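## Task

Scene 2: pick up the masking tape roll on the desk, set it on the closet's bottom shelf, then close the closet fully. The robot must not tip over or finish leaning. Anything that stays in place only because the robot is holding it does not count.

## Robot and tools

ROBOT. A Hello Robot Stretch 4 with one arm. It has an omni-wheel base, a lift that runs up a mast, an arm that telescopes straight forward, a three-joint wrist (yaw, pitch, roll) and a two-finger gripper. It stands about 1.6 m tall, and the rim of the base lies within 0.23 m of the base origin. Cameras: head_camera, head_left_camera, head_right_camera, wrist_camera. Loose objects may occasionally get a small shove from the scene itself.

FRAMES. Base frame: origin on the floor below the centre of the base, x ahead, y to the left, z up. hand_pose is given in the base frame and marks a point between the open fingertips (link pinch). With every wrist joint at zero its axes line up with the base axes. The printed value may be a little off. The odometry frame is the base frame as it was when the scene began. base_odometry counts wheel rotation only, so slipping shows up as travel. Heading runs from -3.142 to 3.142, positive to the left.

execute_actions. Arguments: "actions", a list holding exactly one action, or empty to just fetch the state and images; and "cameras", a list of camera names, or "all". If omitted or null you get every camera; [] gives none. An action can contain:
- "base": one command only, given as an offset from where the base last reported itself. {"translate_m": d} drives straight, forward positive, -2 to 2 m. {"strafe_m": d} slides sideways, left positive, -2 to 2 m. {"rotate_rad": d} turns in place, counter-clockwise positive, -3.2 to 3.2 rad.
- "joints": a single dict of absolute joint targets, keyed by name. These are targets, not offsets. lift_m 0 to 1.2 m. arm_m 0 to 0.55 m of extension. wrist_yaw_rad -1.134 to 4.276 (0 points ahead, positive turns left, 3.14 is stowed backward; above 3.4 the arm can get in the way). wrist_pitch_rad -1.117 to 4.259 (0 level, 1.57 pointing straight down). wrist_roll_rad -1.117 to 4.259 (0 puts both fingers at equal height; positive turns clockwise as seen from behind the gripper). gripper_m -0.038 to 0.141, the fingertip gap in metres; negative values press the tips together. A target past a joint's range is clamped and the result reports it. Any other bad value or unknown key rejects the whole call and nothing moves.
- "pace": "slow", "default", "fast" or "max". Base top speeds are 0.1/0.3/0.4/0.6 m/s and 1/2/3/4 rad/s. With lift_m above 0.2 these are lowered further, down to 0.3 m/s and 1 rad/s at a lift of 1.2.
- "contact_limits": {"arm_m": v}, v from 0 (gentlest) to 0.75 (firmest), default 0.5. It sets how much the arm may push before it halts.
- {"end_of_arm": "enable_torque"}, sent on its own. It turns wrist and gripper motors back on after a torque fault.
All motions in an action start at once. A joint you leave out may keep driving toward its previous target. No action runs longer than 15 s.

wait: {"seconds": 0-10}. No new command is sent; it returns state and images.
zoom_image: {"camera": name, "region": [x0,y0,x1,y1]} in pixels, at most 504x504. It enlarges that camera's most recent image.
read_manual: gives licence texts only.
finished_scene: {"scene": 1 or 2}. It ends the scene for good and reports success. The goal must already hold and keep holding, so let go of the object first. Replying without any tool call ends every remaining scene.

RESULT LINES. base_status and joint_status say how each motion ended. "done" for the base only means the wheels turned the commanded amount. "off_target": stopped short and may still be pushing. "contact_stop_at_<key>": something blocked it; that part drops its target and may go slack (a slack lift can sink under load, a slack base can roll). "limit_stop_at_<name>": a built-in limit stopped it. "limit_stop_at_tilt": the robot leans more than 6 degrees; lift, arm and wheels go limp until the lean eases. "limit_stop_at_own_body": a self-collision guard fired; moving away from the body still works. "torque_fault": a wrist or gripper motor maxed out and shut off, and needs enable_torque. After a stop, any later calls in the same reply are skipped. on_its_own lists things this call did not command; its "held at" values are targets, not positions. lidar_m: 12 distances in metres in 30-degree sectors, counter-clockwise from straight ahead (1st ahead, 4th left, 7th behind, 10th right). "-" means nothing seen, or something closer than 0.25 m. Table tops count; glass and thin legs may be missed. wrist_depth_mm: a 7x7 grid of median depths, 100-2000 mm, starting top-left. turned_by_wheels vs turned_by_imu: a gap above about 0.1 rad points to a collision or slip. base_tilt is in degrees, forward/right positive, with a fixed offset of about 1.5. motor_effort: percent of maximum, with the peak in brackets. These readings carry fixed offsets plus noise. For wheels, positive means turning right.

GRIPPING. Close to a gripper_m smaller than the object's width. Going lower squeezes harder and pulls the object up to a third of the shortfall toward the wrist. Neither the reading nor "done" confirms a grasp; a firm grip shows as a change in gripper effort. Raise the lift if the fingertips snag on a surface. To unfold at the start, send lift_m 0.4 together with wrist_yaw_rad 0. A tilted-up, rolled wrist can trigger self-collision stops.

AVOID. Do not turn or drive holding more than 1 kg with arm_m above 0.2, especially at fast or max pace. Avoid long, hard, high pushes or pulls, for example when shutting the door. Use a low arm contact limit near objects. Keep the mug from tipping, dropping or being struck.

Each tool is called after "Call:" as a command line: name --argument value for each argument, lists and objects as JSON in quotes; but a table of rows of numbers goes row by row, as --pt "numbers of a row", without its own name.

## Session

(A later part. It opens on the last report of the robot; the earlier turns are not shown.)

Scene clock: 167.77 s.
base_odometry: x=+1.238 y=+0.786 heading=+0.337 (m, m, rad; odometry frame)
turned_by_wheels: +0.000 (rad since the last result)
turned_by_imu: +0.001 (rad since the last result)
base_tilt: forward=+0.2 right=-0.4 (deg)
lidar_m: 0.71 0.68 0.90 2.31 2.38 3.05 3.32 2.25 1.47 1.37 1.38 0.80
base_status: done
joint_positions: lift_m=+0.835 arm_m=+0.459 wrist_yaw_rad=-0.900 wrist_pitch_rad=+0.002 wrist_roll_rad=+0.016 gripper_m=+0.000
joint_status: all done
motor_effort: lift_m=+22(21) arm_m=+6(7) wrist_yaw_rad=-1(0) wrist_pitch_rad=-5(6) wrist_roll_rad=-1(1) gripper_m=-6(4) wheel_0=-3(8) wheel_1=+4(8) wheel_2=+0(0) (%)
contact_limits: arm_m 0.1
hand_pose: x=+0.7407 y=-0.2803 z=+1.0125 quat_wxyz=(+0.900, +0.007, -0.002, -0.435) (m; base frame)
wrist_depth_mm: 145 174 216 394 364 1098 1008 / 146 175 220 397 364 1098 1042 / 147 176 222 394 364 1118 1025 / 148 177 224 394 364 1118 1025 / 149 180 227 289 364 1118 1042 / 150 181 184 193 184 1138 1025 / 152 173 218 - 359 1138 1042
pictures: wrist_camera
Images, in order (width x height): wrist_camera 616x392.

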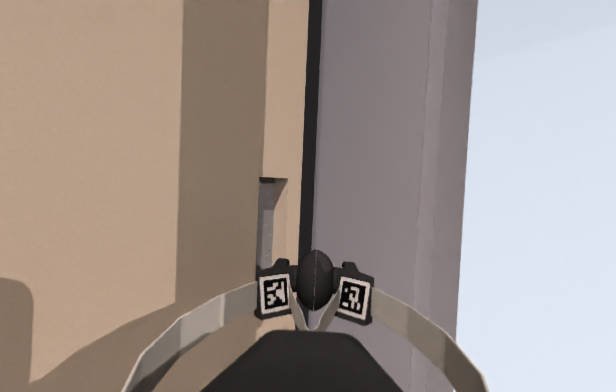

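Call:
execute_actions --actions '[{"joints":{"arm_m":0.49},"pace":"slow","contact_limits":{"arm_m":0.1}}]' --cameras '["wrist_camera"]'

Scene clock: 169.20 s.
base_odometry: x=+1.238 y=+0.786 heading=+0.337 (m, m, rad; odometry frame)
turned_by_wheels: +0.000 (rad since the last result)
turned_by_imu: +0.000 (rad since the last result)
base_tilt: forward=+0.3 right=-0.4 (deg)
lidar_m: 0.71 0.72 0.91 2.33 2.38 3.02 3.31 2.24 1.49 1.35 1.41 0.79
base_status: not commanded
joint_positions: lift_m=+0.835 arm_m=+0.489 wrist_yaw_rad=-0.900 wrist_pitch_rad=+0.002 wrist_roll_rad=+0.016 gripper_m=+0.000
joint_status: all done
motor_effort: lift_m=+21(21) arm_m=+6(5) wrist_yaw_rad=-1(2) wrist_pitch_rad=-6(6) wrist_roll_rad=-1(0) gripper_m=-5(8) wheel_0=-3(3) wheel_1=+4(4) wheel_2=+0(0) (%)
contact_limits: arm_m 0.1
hand_pose: x=+0.7706 y=-0.2803 z=+1.0125 quat_wxyz=(+0.900, +0.007, -0.002, -0.435) (m; base frame)
wrist_depth_mm: 121 145 181 242 359 332 1008 / 122 146 183 246 359 351 1025 / 123 147 185 251 359 459 1042 / 124 149 187 266 359 488 1025 / 125 150 189 234 359 1098 1025 / 126 151 175 192 184 1118 1060 / 127 144 182 - 353 1098 1025
pictures: wrist_camera
Images, in order (width x height): wrist_camera 616x392.

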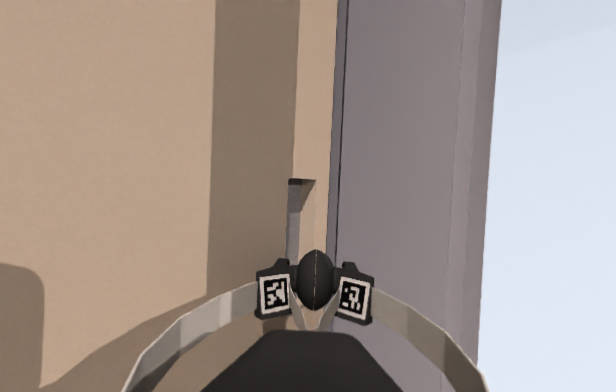

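Call:
execute_actions --actions '[{"joints":{"arm_m":0.515},"pace":"slow","contact_limits":{"arm_m":0.1}}]' --cameras '["wrist_camera"]'

Scene clock: 171.17 s.
base_odometry: x=+1.237 y=+0.786 heading=+0.336 (m, m, rad; odometry frame)
turned_by_wheels: -0.001 (rad since the last result)
turned_by_imu: +0.000 (rad since the last result)
base_tilt: forward=+0.2 right=-0.3 (deg)
lidar_m: 0.70 0.73 0.91 2.33 2.40 3.06 3.33 2.23 1.47 1.34 1.43 0.79
base_status: not commanded
joint_positions: lift_m=+0.835 arm_m=+0.513 wrist_yaw_rad=-0.914 wrist_pitch_rad=+0.002 wrist_roll_rad=+0.016 gripper_m=+0.000
joint_status: all done
on_its_own: wrist_yaw_rad is at rest, and its effort (+39) is outside its rest range (-13 to +13)
motor_effort: lift_m=+21(21) arm_m=+9(6) wrist_yaw_rad=+39(56) wrist_pitch_rad=-6(7) wrist_roll_rad=-1(1) gripper_m=-6(8) wheel_0=+1(6) wheel_1=+0(4) wheel_2=-6(8) (%)
contact_limits: arm_m 0.1
hand_pose: x=+0.7912 y=-0.2819 z=+1.0124 quat_wxyz=(+0.897, +0.007, -0.002, -0.441) (m; base frame)
wrist_depth_mm: 106 124 156 211 353 324 1025 / 106 125 158 215 355 324 1025 / 107 126 160 218 355 329 1025 / 107 127 162 235 355 329 1025 / 108 129 163 227 349 332 1042 / 108 130 157 190 185 340 1042 / 108 124 156 - 349 334 1042
pictures: wrist_camera
Images, in order (width x height): wrist_camera 616x392.

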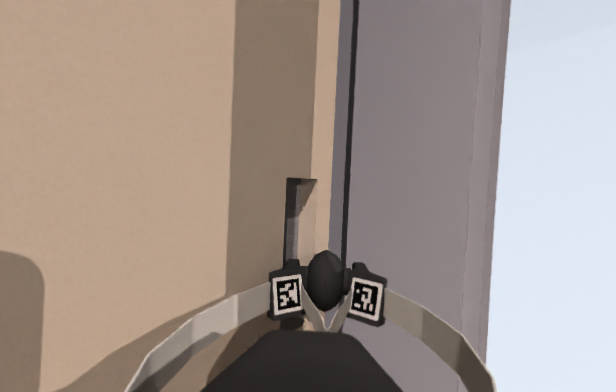

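Call:
execute_actions --actions '[{"joints":{"arm_m":0.5},"base":{"strafe_m":-0.04},"pace":"slow"}]' --cameras '["head_camera","wrist_camera"]'

Scene clock: 172.67 s.
base_odometry: x=+1.251 y=+0.748 heading=+0.336 (m, m, rad; odometry frame)
turned_by_wheels: +0.000 (rad since the last result)
turned_by_imu: +0.000 (rad since the last result)
base_tilt: forward=+0.3 right=-0.3 (deg)
lidar_m: 0.73 0.74 0.89 2.36 2.40 3.12 3.33 2.13 1.44 1.29 1.37 0.79
base_status: done
joint_positions: lift_m=+0.835 arm_m=+0.501 wrist_yaw_rad=-0.900 wrist_pitch_rad=+0.002 wrist_roll_rad=+0.016 gripper_m=+0.000
joint_status: all done
motor_effort: lift_m=+21(21) arm_m=-6(7) wrist_yaw_rad=-1(41) wrist_pitch_rad=-7(6) wrist_roll_rad=-1(1) gripper_m=-5(7) wheel_0=+2(9) wheel_1=-4(8) wheel_2=+1(6) (%)
hand_pose: x=+0.7830 y=-0.2803 z=+1.0124 quat_wxyz=(+0.901, +0.008, -0.002, -0.435) (m; base frame)
wrist_depth_mm: 112 135 168 226 317 294 991 / 113 135 170 229 317 309 991 / 114 137 172 232 317 327 991 / 115 138 174 239 317 433 991 / 116 139 176 238 320 462 1008 / 116 140 167 192 183 1078 991 / 118 134 168 - 314 1060 991
pictures: head_camera, wrist_camera
Images, in order (width x height): head_camera 420x560, wrist_camera 616x392.

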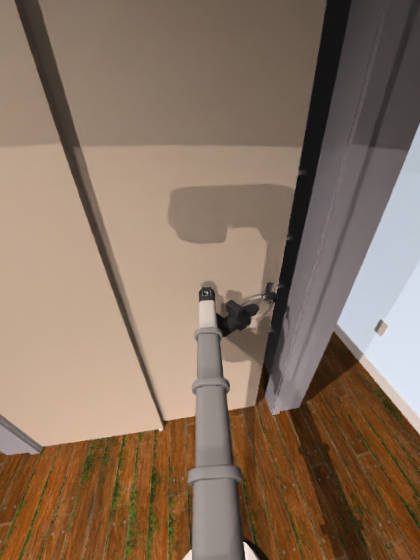

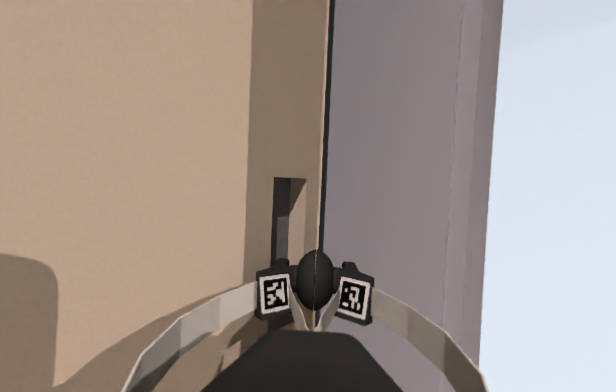

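Call:
execute_actions --actions '[{"joints":{"arm_m":0.518},"base":{"strafe_m":-0.035},"pace":"slow"}]' --cameras '["head_camera","wrist_camera"]'

Scene clock: 174.10 s.
base_odometry: x=+1.262 y=+0.716 heading=+0.336 (m, m, rad; odometry frame)
turned_by_wheels: +0.000 (rad since the last result)
turned_by_imu: +0.000 (rad since the last result)
base_tilt: forward=+0.4 right=-0.3 (deg)
lidar_m: 0.71 0.74 0.91 2.40 2.43 3.12 3.34 2.10 1.41 1.28 1.35 0.80
base_status: done
joint_positions: lift_m=+0.835 arm_m=+0.517 wrist_yaw_rad=-0.908 wrist_pitch_rad=+0.002 wrist_roll_rad=+0.016 gripper_m=+0.000
joint_status: all done
on_its_own: wrist_yaw_rad is at rest, and its effort (+23) is outside its rest range (-13 to +13)
motor_effort: lift_m=+22(21) arm_m=+7(8) wrist_yaw_rad=+23(25) wrist_pitch_rad=-7(6) wrist_roll_rad=-1(1) gripper_m=-7(7) wheel_0=+2(16) wheel_1=-2(7) wheel_2=-2(2) (%)
hand_pose: x=+0.7961 y=-0.2812 z=+1.0124 quat_wxyz=(+0.899, +0.007, -0.002, -0.439) (m; base frame)
wrist_depth_mm: 107 127 160 215 277 256 976 / 108 128 161 219 277 271 946 / 108 129 163 222 277 289 960 / 108 131 165 237 278 402 960 / 109 132 167 228 273 430 976 / 110 133 161 193 185 1025 946 / 112 127 160 - 274 1025 960
pictures: head_camera, wrist_camera
Images, in order (width x height): head_camera 420x560, wrist_camera 616x392.

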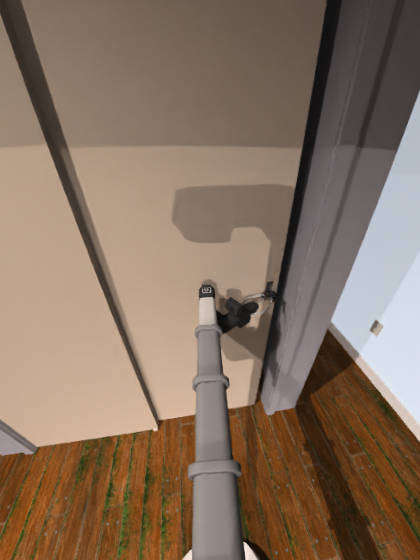

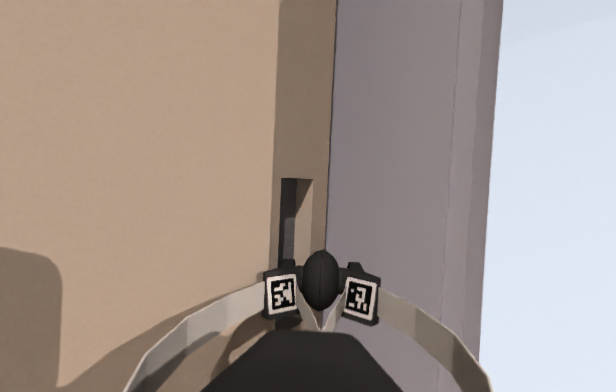

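Moving. Continue.

Call:
execute_actions --actions '[{"joints":{"arm_m":0.522},"base":{"strafe_m":-0.03},"pace":"slow"}]' --cameras '["head_camera","wrist_camera"]'

Scene clock: 175.43 s.
base_odometry: x=+1.272 y=+0.687 heading=+0.336 (m, m, rad; odometry frame)
turned_by_wheels: +0.000 (rad since the last result)
turned_by_imu: +0.000 (rad since the last result)
base_tilt: forward=+0.2 right=-0.3 (deg)
lidar_m: 0.73 0.74 0.90 2.43 2.46 3.14 3.34 2.06 1.36 1.25 1.29 0.80
base_status: done
joint_positions: lift_m=+0.835 arm_m=+0.521 wrist_yaw_rad=-0.910 wrist_pitch_rad=+0.002 wrist_roll_rad=+0.016 gripper_m=+0.000
joint_status: all done
on_its_own: wrist_yaw_rad is at rest, and its effort (+28) is outside its rest range (-13 to +13)
motor_effort: lift_m=+22(21) arm_m=+8(7) wrist_yaw_rad=+28(37) wrist_pitch_rad=-7(7) wrist_roll_rad=-1(1) gripper_m=-7(5) wheel_0=+3(11) wheel_1=-3(5) wheel_2=+0(1) (%)
hand_pose: x=+0.7995 y=-0.2814 z=+1.0124 quat_wxyz=(+0.898, +0.007, -0.002, -0.439) (m; base frame)
wrist_depth_mm: 107 127 159 215 247 254 931 / 108 128 160 218 246 357 946 / 107 129 163 223 247 379 931 / 108 130 165 237 247 404 931 / 109 132 167 228 242 991 931 / 110 133 162 193 185 991 946 / 111 127 160 - 244 991 960
pictures: head_camera, wrist_camera
Images, in order (width x height): head_camera 420x560, wrist_camera 616x392.

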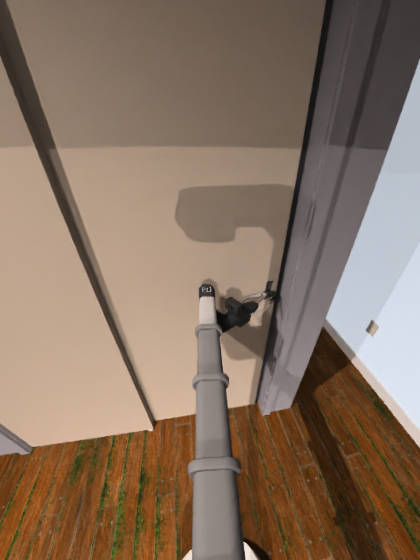

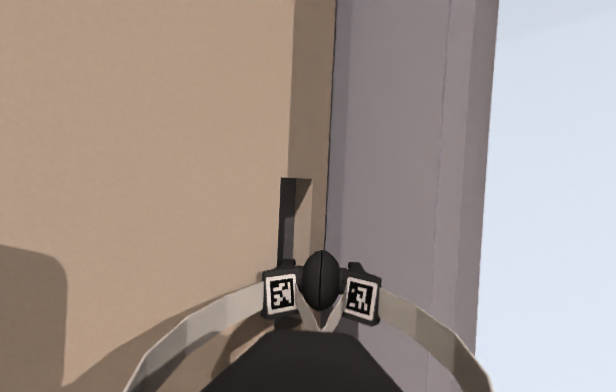

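Call:
execute_actions --actions '[{"joints":{"arm_m":0.512},"base":{"strafe_m":-0.025},"pace":"slow"}]' --cameras '["head_camera","wrist_camera"]'

Scene clock: 176.70 s.
base_odometry: x=+1.280 y=+0.664 heading=+0.335 (m, m, rad; odometry frame)
turned_by_wheels: +0.000 (rad since the last result)
turned_by_imu: +0.000 (rad since the last result)
base_tilt: forward=+0.2 right=-0.4 (deg)
lidar_m: 0.74 0.77 0.94 2.46 2.51 3.21 3.32 2.02 1.35 1.21 1.29 0.79
base_status: done
joint_positions: lift_m=+0.835 arm_m=+0.513 wrist_yaw_rad=-0.900 wrist_pitch_rad=+0.002 wrist_roll_rad=+0.016 gripper_m=+0.000
joint_status: all done
motor_effort: lift_m=+21(22) arm_m=-6(8) wrist_yaw_rad=-2(27) wrist_pitch_rad=-6(6) wrist_roll_rad=-1(1) gripper_m=-4(5) wheel_0=+2(9) wheel_1=-4(9) wheel_2=+0(3) (%)
hand_pose: x=+0.7949 y=-0.2803 z=+1.0124 quat_wxyz=(+0.901, +0.008, -0.002, -0.435) (m; base frame)
wrist_depth_mm: 111 133 167 224 222 357 931 / 112 134 168 227 222 375 917 / 113 135 171 230 224 976 904 / 114 137 173 235 223 976 917 / 115 138 175 232 224 976 917 / 116 139 166 192 185 976 917 / 117 132 167 - 222 991 931
pictures: head_camera, wrist_camera
Images, in order (width x height): head_camera 420x560, wrist_camera 616x392.

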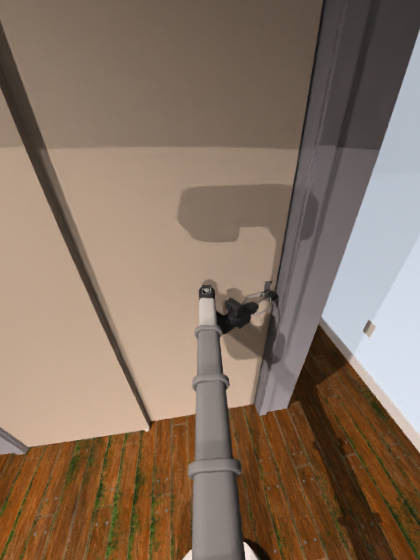

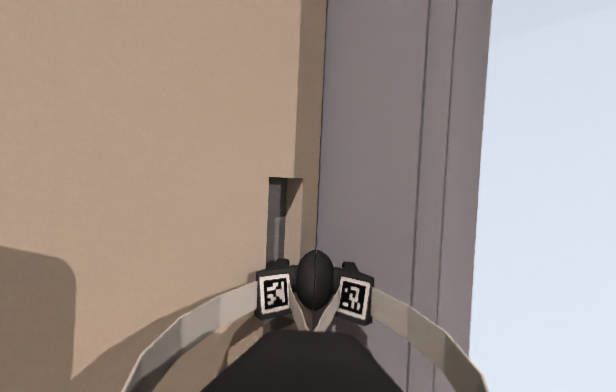

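Inspect with arm retracted.

Call:
execute_actions --actions '[{"joints":{"arm_m":0.3},"base":{"strafe_m":0.03},"pace":"slow"}]' --cameras '[]'

Call:
execute_actions --actions '[{"joints":{"wrist_yaw_rad":-0.1}}]'

Scene clock: 180.17 s.
base_odometry: x=+1.270 y=+0.692 heading=+0.335 (m, m, rad; odometry frame)
turned_by_wheels: +0.000 (rad since the last result)
turned_by_imu: +0.001 (rad since the last result)
base_tilt: forward=+0.1 right=-0.3 (deg)
lidar_m: 0.73 0.75 0.92 2.43 2.47 3.14 3.32 2.11 1.38 1.26 1.31 0.80
base_status: done
joint_positions: lift_m=+0.835 arm_m=+0.301 wrist_yaw_rad=-0.900 wrist_pitch_rad=+0.002 wrist_roll_rad=+0.016 gripper_m=+0.000
joint_status: all done
motor_effort: lift_m=+22(21) arm_m=-6(4) wrist_yaw_rad=-1(2) wrist_pitch_rad=-6(7) wrist_roll_rad=-1(1) gripper_m=-7(6) wheel_0=-4(5) wheel_1=+3(8) wheel_2=+0(4) (%)
hand_pose: x=+0.5829 y=-0.2803 z=+1.0124 quat_wxyz=(+0.900, +0.008, -0.002, -0.435) (m; base frame)
wrist_depth_mm: 290 347 379 477 1229 1060 960 / 293 349 384 480 1229 1078 946 / 294 351 387 488 1229 1078 960 / 296 357 394 496 1229 1078 946 / 298 357 397 459 1229 1078 960 / 300 364 183 191 183 1078 960 / 306 343 399 - 1205 1042 976
pictures: none
No camera images: the call's "cameras" was empty. Leave "cameras" out to get every camera's image.

Scene clock: 181.20 s.
base_odometry: x=+1.270 y=+0.692 heading=+0.335 (m, m, rad; odometry frame)
turned_by_wheels: +0.000 (rad since the last result)
turned_by_imu: +0.000 (rad since the last result)
base_tilt: forward=+0.2 right=-0.3 (deg)
lidar_m: 0.73 0.72 0.92 2.43 2.46 3.15 3.33 2.06 1.37 1.26 1.31 0.80
base_status: not commanded
joint_positions: lift_m=+0.835 arm_m=+0.301 wrist_yaw_rad=-0.100 wrist_pitch_rad=+0.002 wrist_roll_rad=+0.016 gripper_m=+0.000
joint_status: all done
motor_effort: lift_m=+21(21) arm_m=-6(6) wrist_yaw_rad=+1(6) wrist_pitch_rad=-7(6) wrist_roll_rad=-1(1) gripper_m=-4(7) wheel_0=-4(4) wheel_1=+2(3) wheel_2=+0(0) (%)
hand_pose: x=+0.7502 y=-0.1159 z=+1.0124 quat_wxyz=(+0.999, +0.008, +0.001, -0.050) (m; base frame)
wrist_depth_mm: 224 233 243 252 264 277 287 / 225 235 244 255 266 279 290 / 228 236 246 256 268 279 293 / 229 237 249 258 271 283 296 / 231 240 250 257 274 286 298 / 233 241 183 192 185 289 300 / 234 240 252 - 277 291 301
pictures: head_camera, head_left_camera, head_right_camera, wrist_camera
Images, in order (width x height): head_camera 420x560, head_left_camera 420x672, head_right_camera 420x672, wrist_camera 616x392.

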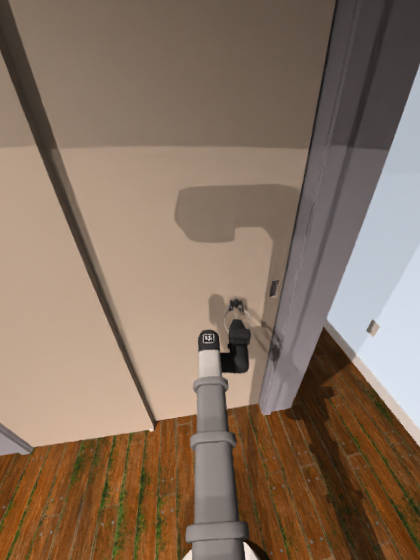

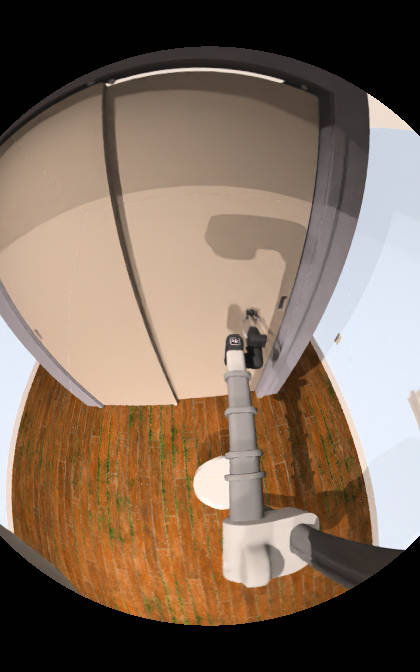

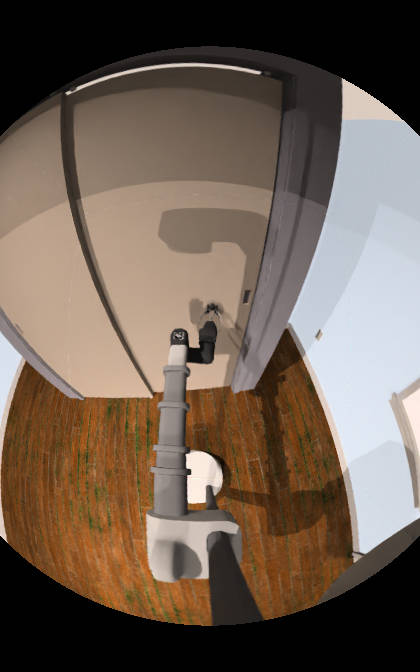

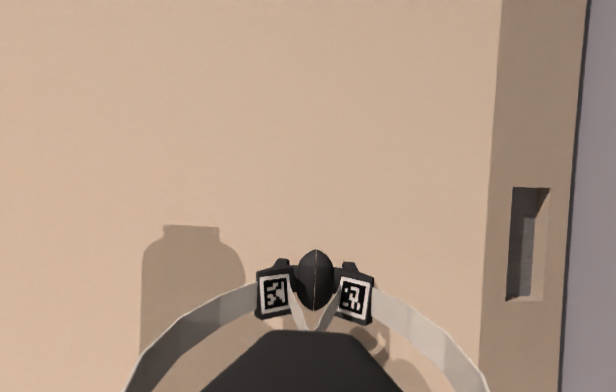

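Call:
zoom_image --camera "wrist_camera" --region '[466,60,616,330]'

Region (466, 60, 616, 330) of wrist_camera's 616x392 image, scaled by 1.867.

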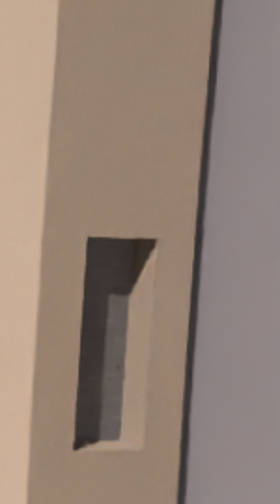

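Call:
execute_actions --actions '[{"joints":{"arm_m":0.37},"pace":"slow","contact_limits":{"arm_m":0.2}}]' --cameras '[]'

Call:
execute_actions --actions '[{"base":{"strafe_m":-0.04},"pace":"slow"}]' --cameras '["wrist_camera"]'

Scene clock: 183.10 s.
base_odometry: x=+1.270 y=+0.692 heading=+0.335 (m, m, rad; odometry frame)
turned_by_wheels: -0.001 (rad since the last result)
turned_by_imu: +0.001 (rad since the last result)
base_tilt: forward=+0.3 right=-0.3 (deg)
lidar_m: 0.73 0.75 0.90 2.42 2.47 3.15 3.33 2.08 1.38 1.25 1.27 0.80
base_status: not commanded
joint_positions: lift_m=+0.835 arm_m=+0.330 wrist_yaw_rad=-0.109 wrist_pitch_rad=+0.002 wrist_roll_rad=+0.016 gripper_m=+0.000
joint_status: arm_m contact_stop (moved +0.029 of +0.069)
on_its_own: arm_m is slack since a contact_stop (your +0.370 is given up); wrist_yaw_rad is at rest, and its effort (+27) is outside its rest range (-13 to +13)
motor_effort: lift_m=+22(21) arm_m=+0(17) wrist_yaw_rad=+27(32) wrist_pitch_rad=-6(7) wrist_roll_rad=-1(1) gripper_m=-5(5) wheel_0=-2(4) wheel_1=-1(3) wheel_2=-6(7) (%)
contact_limits: arm_m 0.2
hand_pose: x=+0.7782 y=-0.1184 z=+1.0125 quat_wxyz=(+0.998, +0.008, +0.001, -0.055) (m; base frame)
wrist_depth_mm: 201 208 218 227 238 250 262 / 202 210 219 229 240 252 264 / 202 211 220 231 242 254 265 / 205 213 223 232 244 256 271 / 206 215 224 233 246 259 281 / 207 216 183 204 185 262 277 / 210 215 226 - 251 263 276
pictures: none
No camera images: the call's "cameras" was empty. Leave "cameras" out to get every camera's image.

not run: a stop came earlier in this reply.

Call:
execute_actions --actions '[{"base":{"strafe_m":-0.04},"joints":{"arm_m":0.34},"pace":"slow"}]' --cameras '[]'

Call:
execute_actions --actions '[{"joints":{"arm_m":0.24},"base":{"strafe_m":0.04}}]' --cameras '["wrist_camera"]'

Call:
zoom_image --camera "wrist_camera" --region '[416,60,616,330]'

Scene clock: 184.67 s.
base_odometry: x=+1.283 y=+0.654 heading=+0.334 (m, m, rad; odometry frame)
turned_by_wheels: +0.000 (rad since the last result)
turned_by_imu: +0.036 (rad since the last result)
base_tilt: forward=+0.3 right=-0.3 (deg)
lidar_m: 0.73 0.78 0.97 2.45 2.52 3.26 3.35 1.91 1.32 1.24 1.29 0.79
base_status: done
joint_positions: lift_m=+0.835 arm_m=+0.337 wrist_yaw_rad=-0.116 wrist_pitch_rad=+0.002 wrist_roll_rad=+0.016 gripper_m=+0.000
joint_status: all done
on_its_own: wrist_yaw_rad is at rest, and its effort (+46) is outside its rest range (-13 to +13)
motor_effort: lift_m=+21(21) arm_m=+16(19) wrist_yaw_rad=+46(58) wrist_pitch_rad=-4(9) wrist_roll_rad=-2(1) gripper_m=-3(5) wheel_0=+6(14) wheel_1=+4(9) wheel_2=-14(14) (%)
hand_pose: x=+0.7844 y=-0.1203 z=+1.0126 quat_wxyz=(+0.998, +0.008, +0.000, -0.058) (m; base frame)
wrist_depth_mm: 202 209 216 225 234 243 252 / 204 211 218 227 236 246 255 / 205 212 220 229 239 248 257 / 206 213 221 231 240 250 262 / 208 214 223 230 242 253 272 / 209 216 182 190 184 255 268 / 211 216 225 - 247 255 266
pictures: none
No camera images: the call's "cameras" was empty. Leave "cameras" out to get every camera's image.

Scene clock: 185.97 s.
base_odometry: x=+1.270 y=+0.692 heading=+0.334 (m, m, rad; odometry frame)
turned_by_wheels: +0.000 (rad since the last result)
turned_by_imu: +0.000 (rad since the last result)
base_tilt: forward=+0.3 right=-0.1 (deg)
lidar_m: 0.74 0.76 0.94 2.40 2.45 3.25 3.34 1.95 1.37 1.26 1.34 0.77
base_status: done
joint_positions: lift_m=+0.835 arm_m=+0.241 wrist_yaw_rad=-0.100 wrist_pitch_rad=+0.002 wrist_roll_rad=+0.016 gripper_m=+0.000
joint_status: all done
motor_effort: lift_m=+21(22) arm_m=-6(14) wrist_yaw_rad=-1(46) wrist_pitch_rad=-6(7) wrist_roll_rad=-1(1) gripper_m=-6(5) wheel_0=-1(11) wheel_1=+0(11) wheel_2=-1(12) (%)
hand_pose: x=+0.6903 y=-0.1158 z=+1.0124 quat_wxyz=(+0.999, +0.008, +0.001, -0.050) (m; base frame)
wrist_depth_mm: 282 293 301 312 322 334 343 / 283 293 303 312 325 336 345 / 286 296 306 315 327 338 349 / 287 297 307 317 330 342 353 / 290 298 309 315 332 345 355 / 291 301 184 192 184 345 355 / 293 300 314 - 336 349 355
pictures: wrist_camera
Images, in order (width x height): wrist_camera 616x392.

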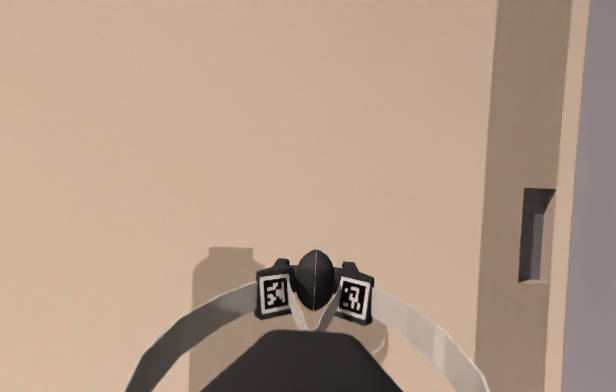

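Region (416, 60, 616, 330) of wrist_camera's 616x392 image, scaled by 1.867; it fills the left 373 columns of this view, and the rest is white.

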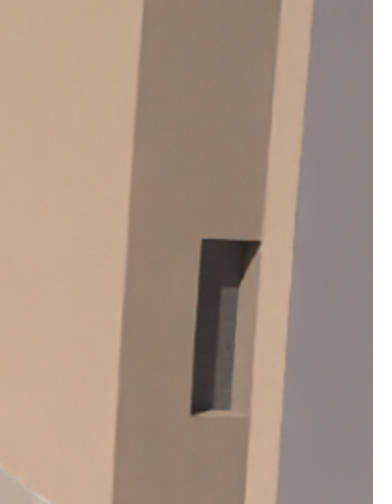

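The door was against its stop, since the wheels slipped and the gap is gone.

Call:
finished_scene --scene 2

The scene is finished: the task was done.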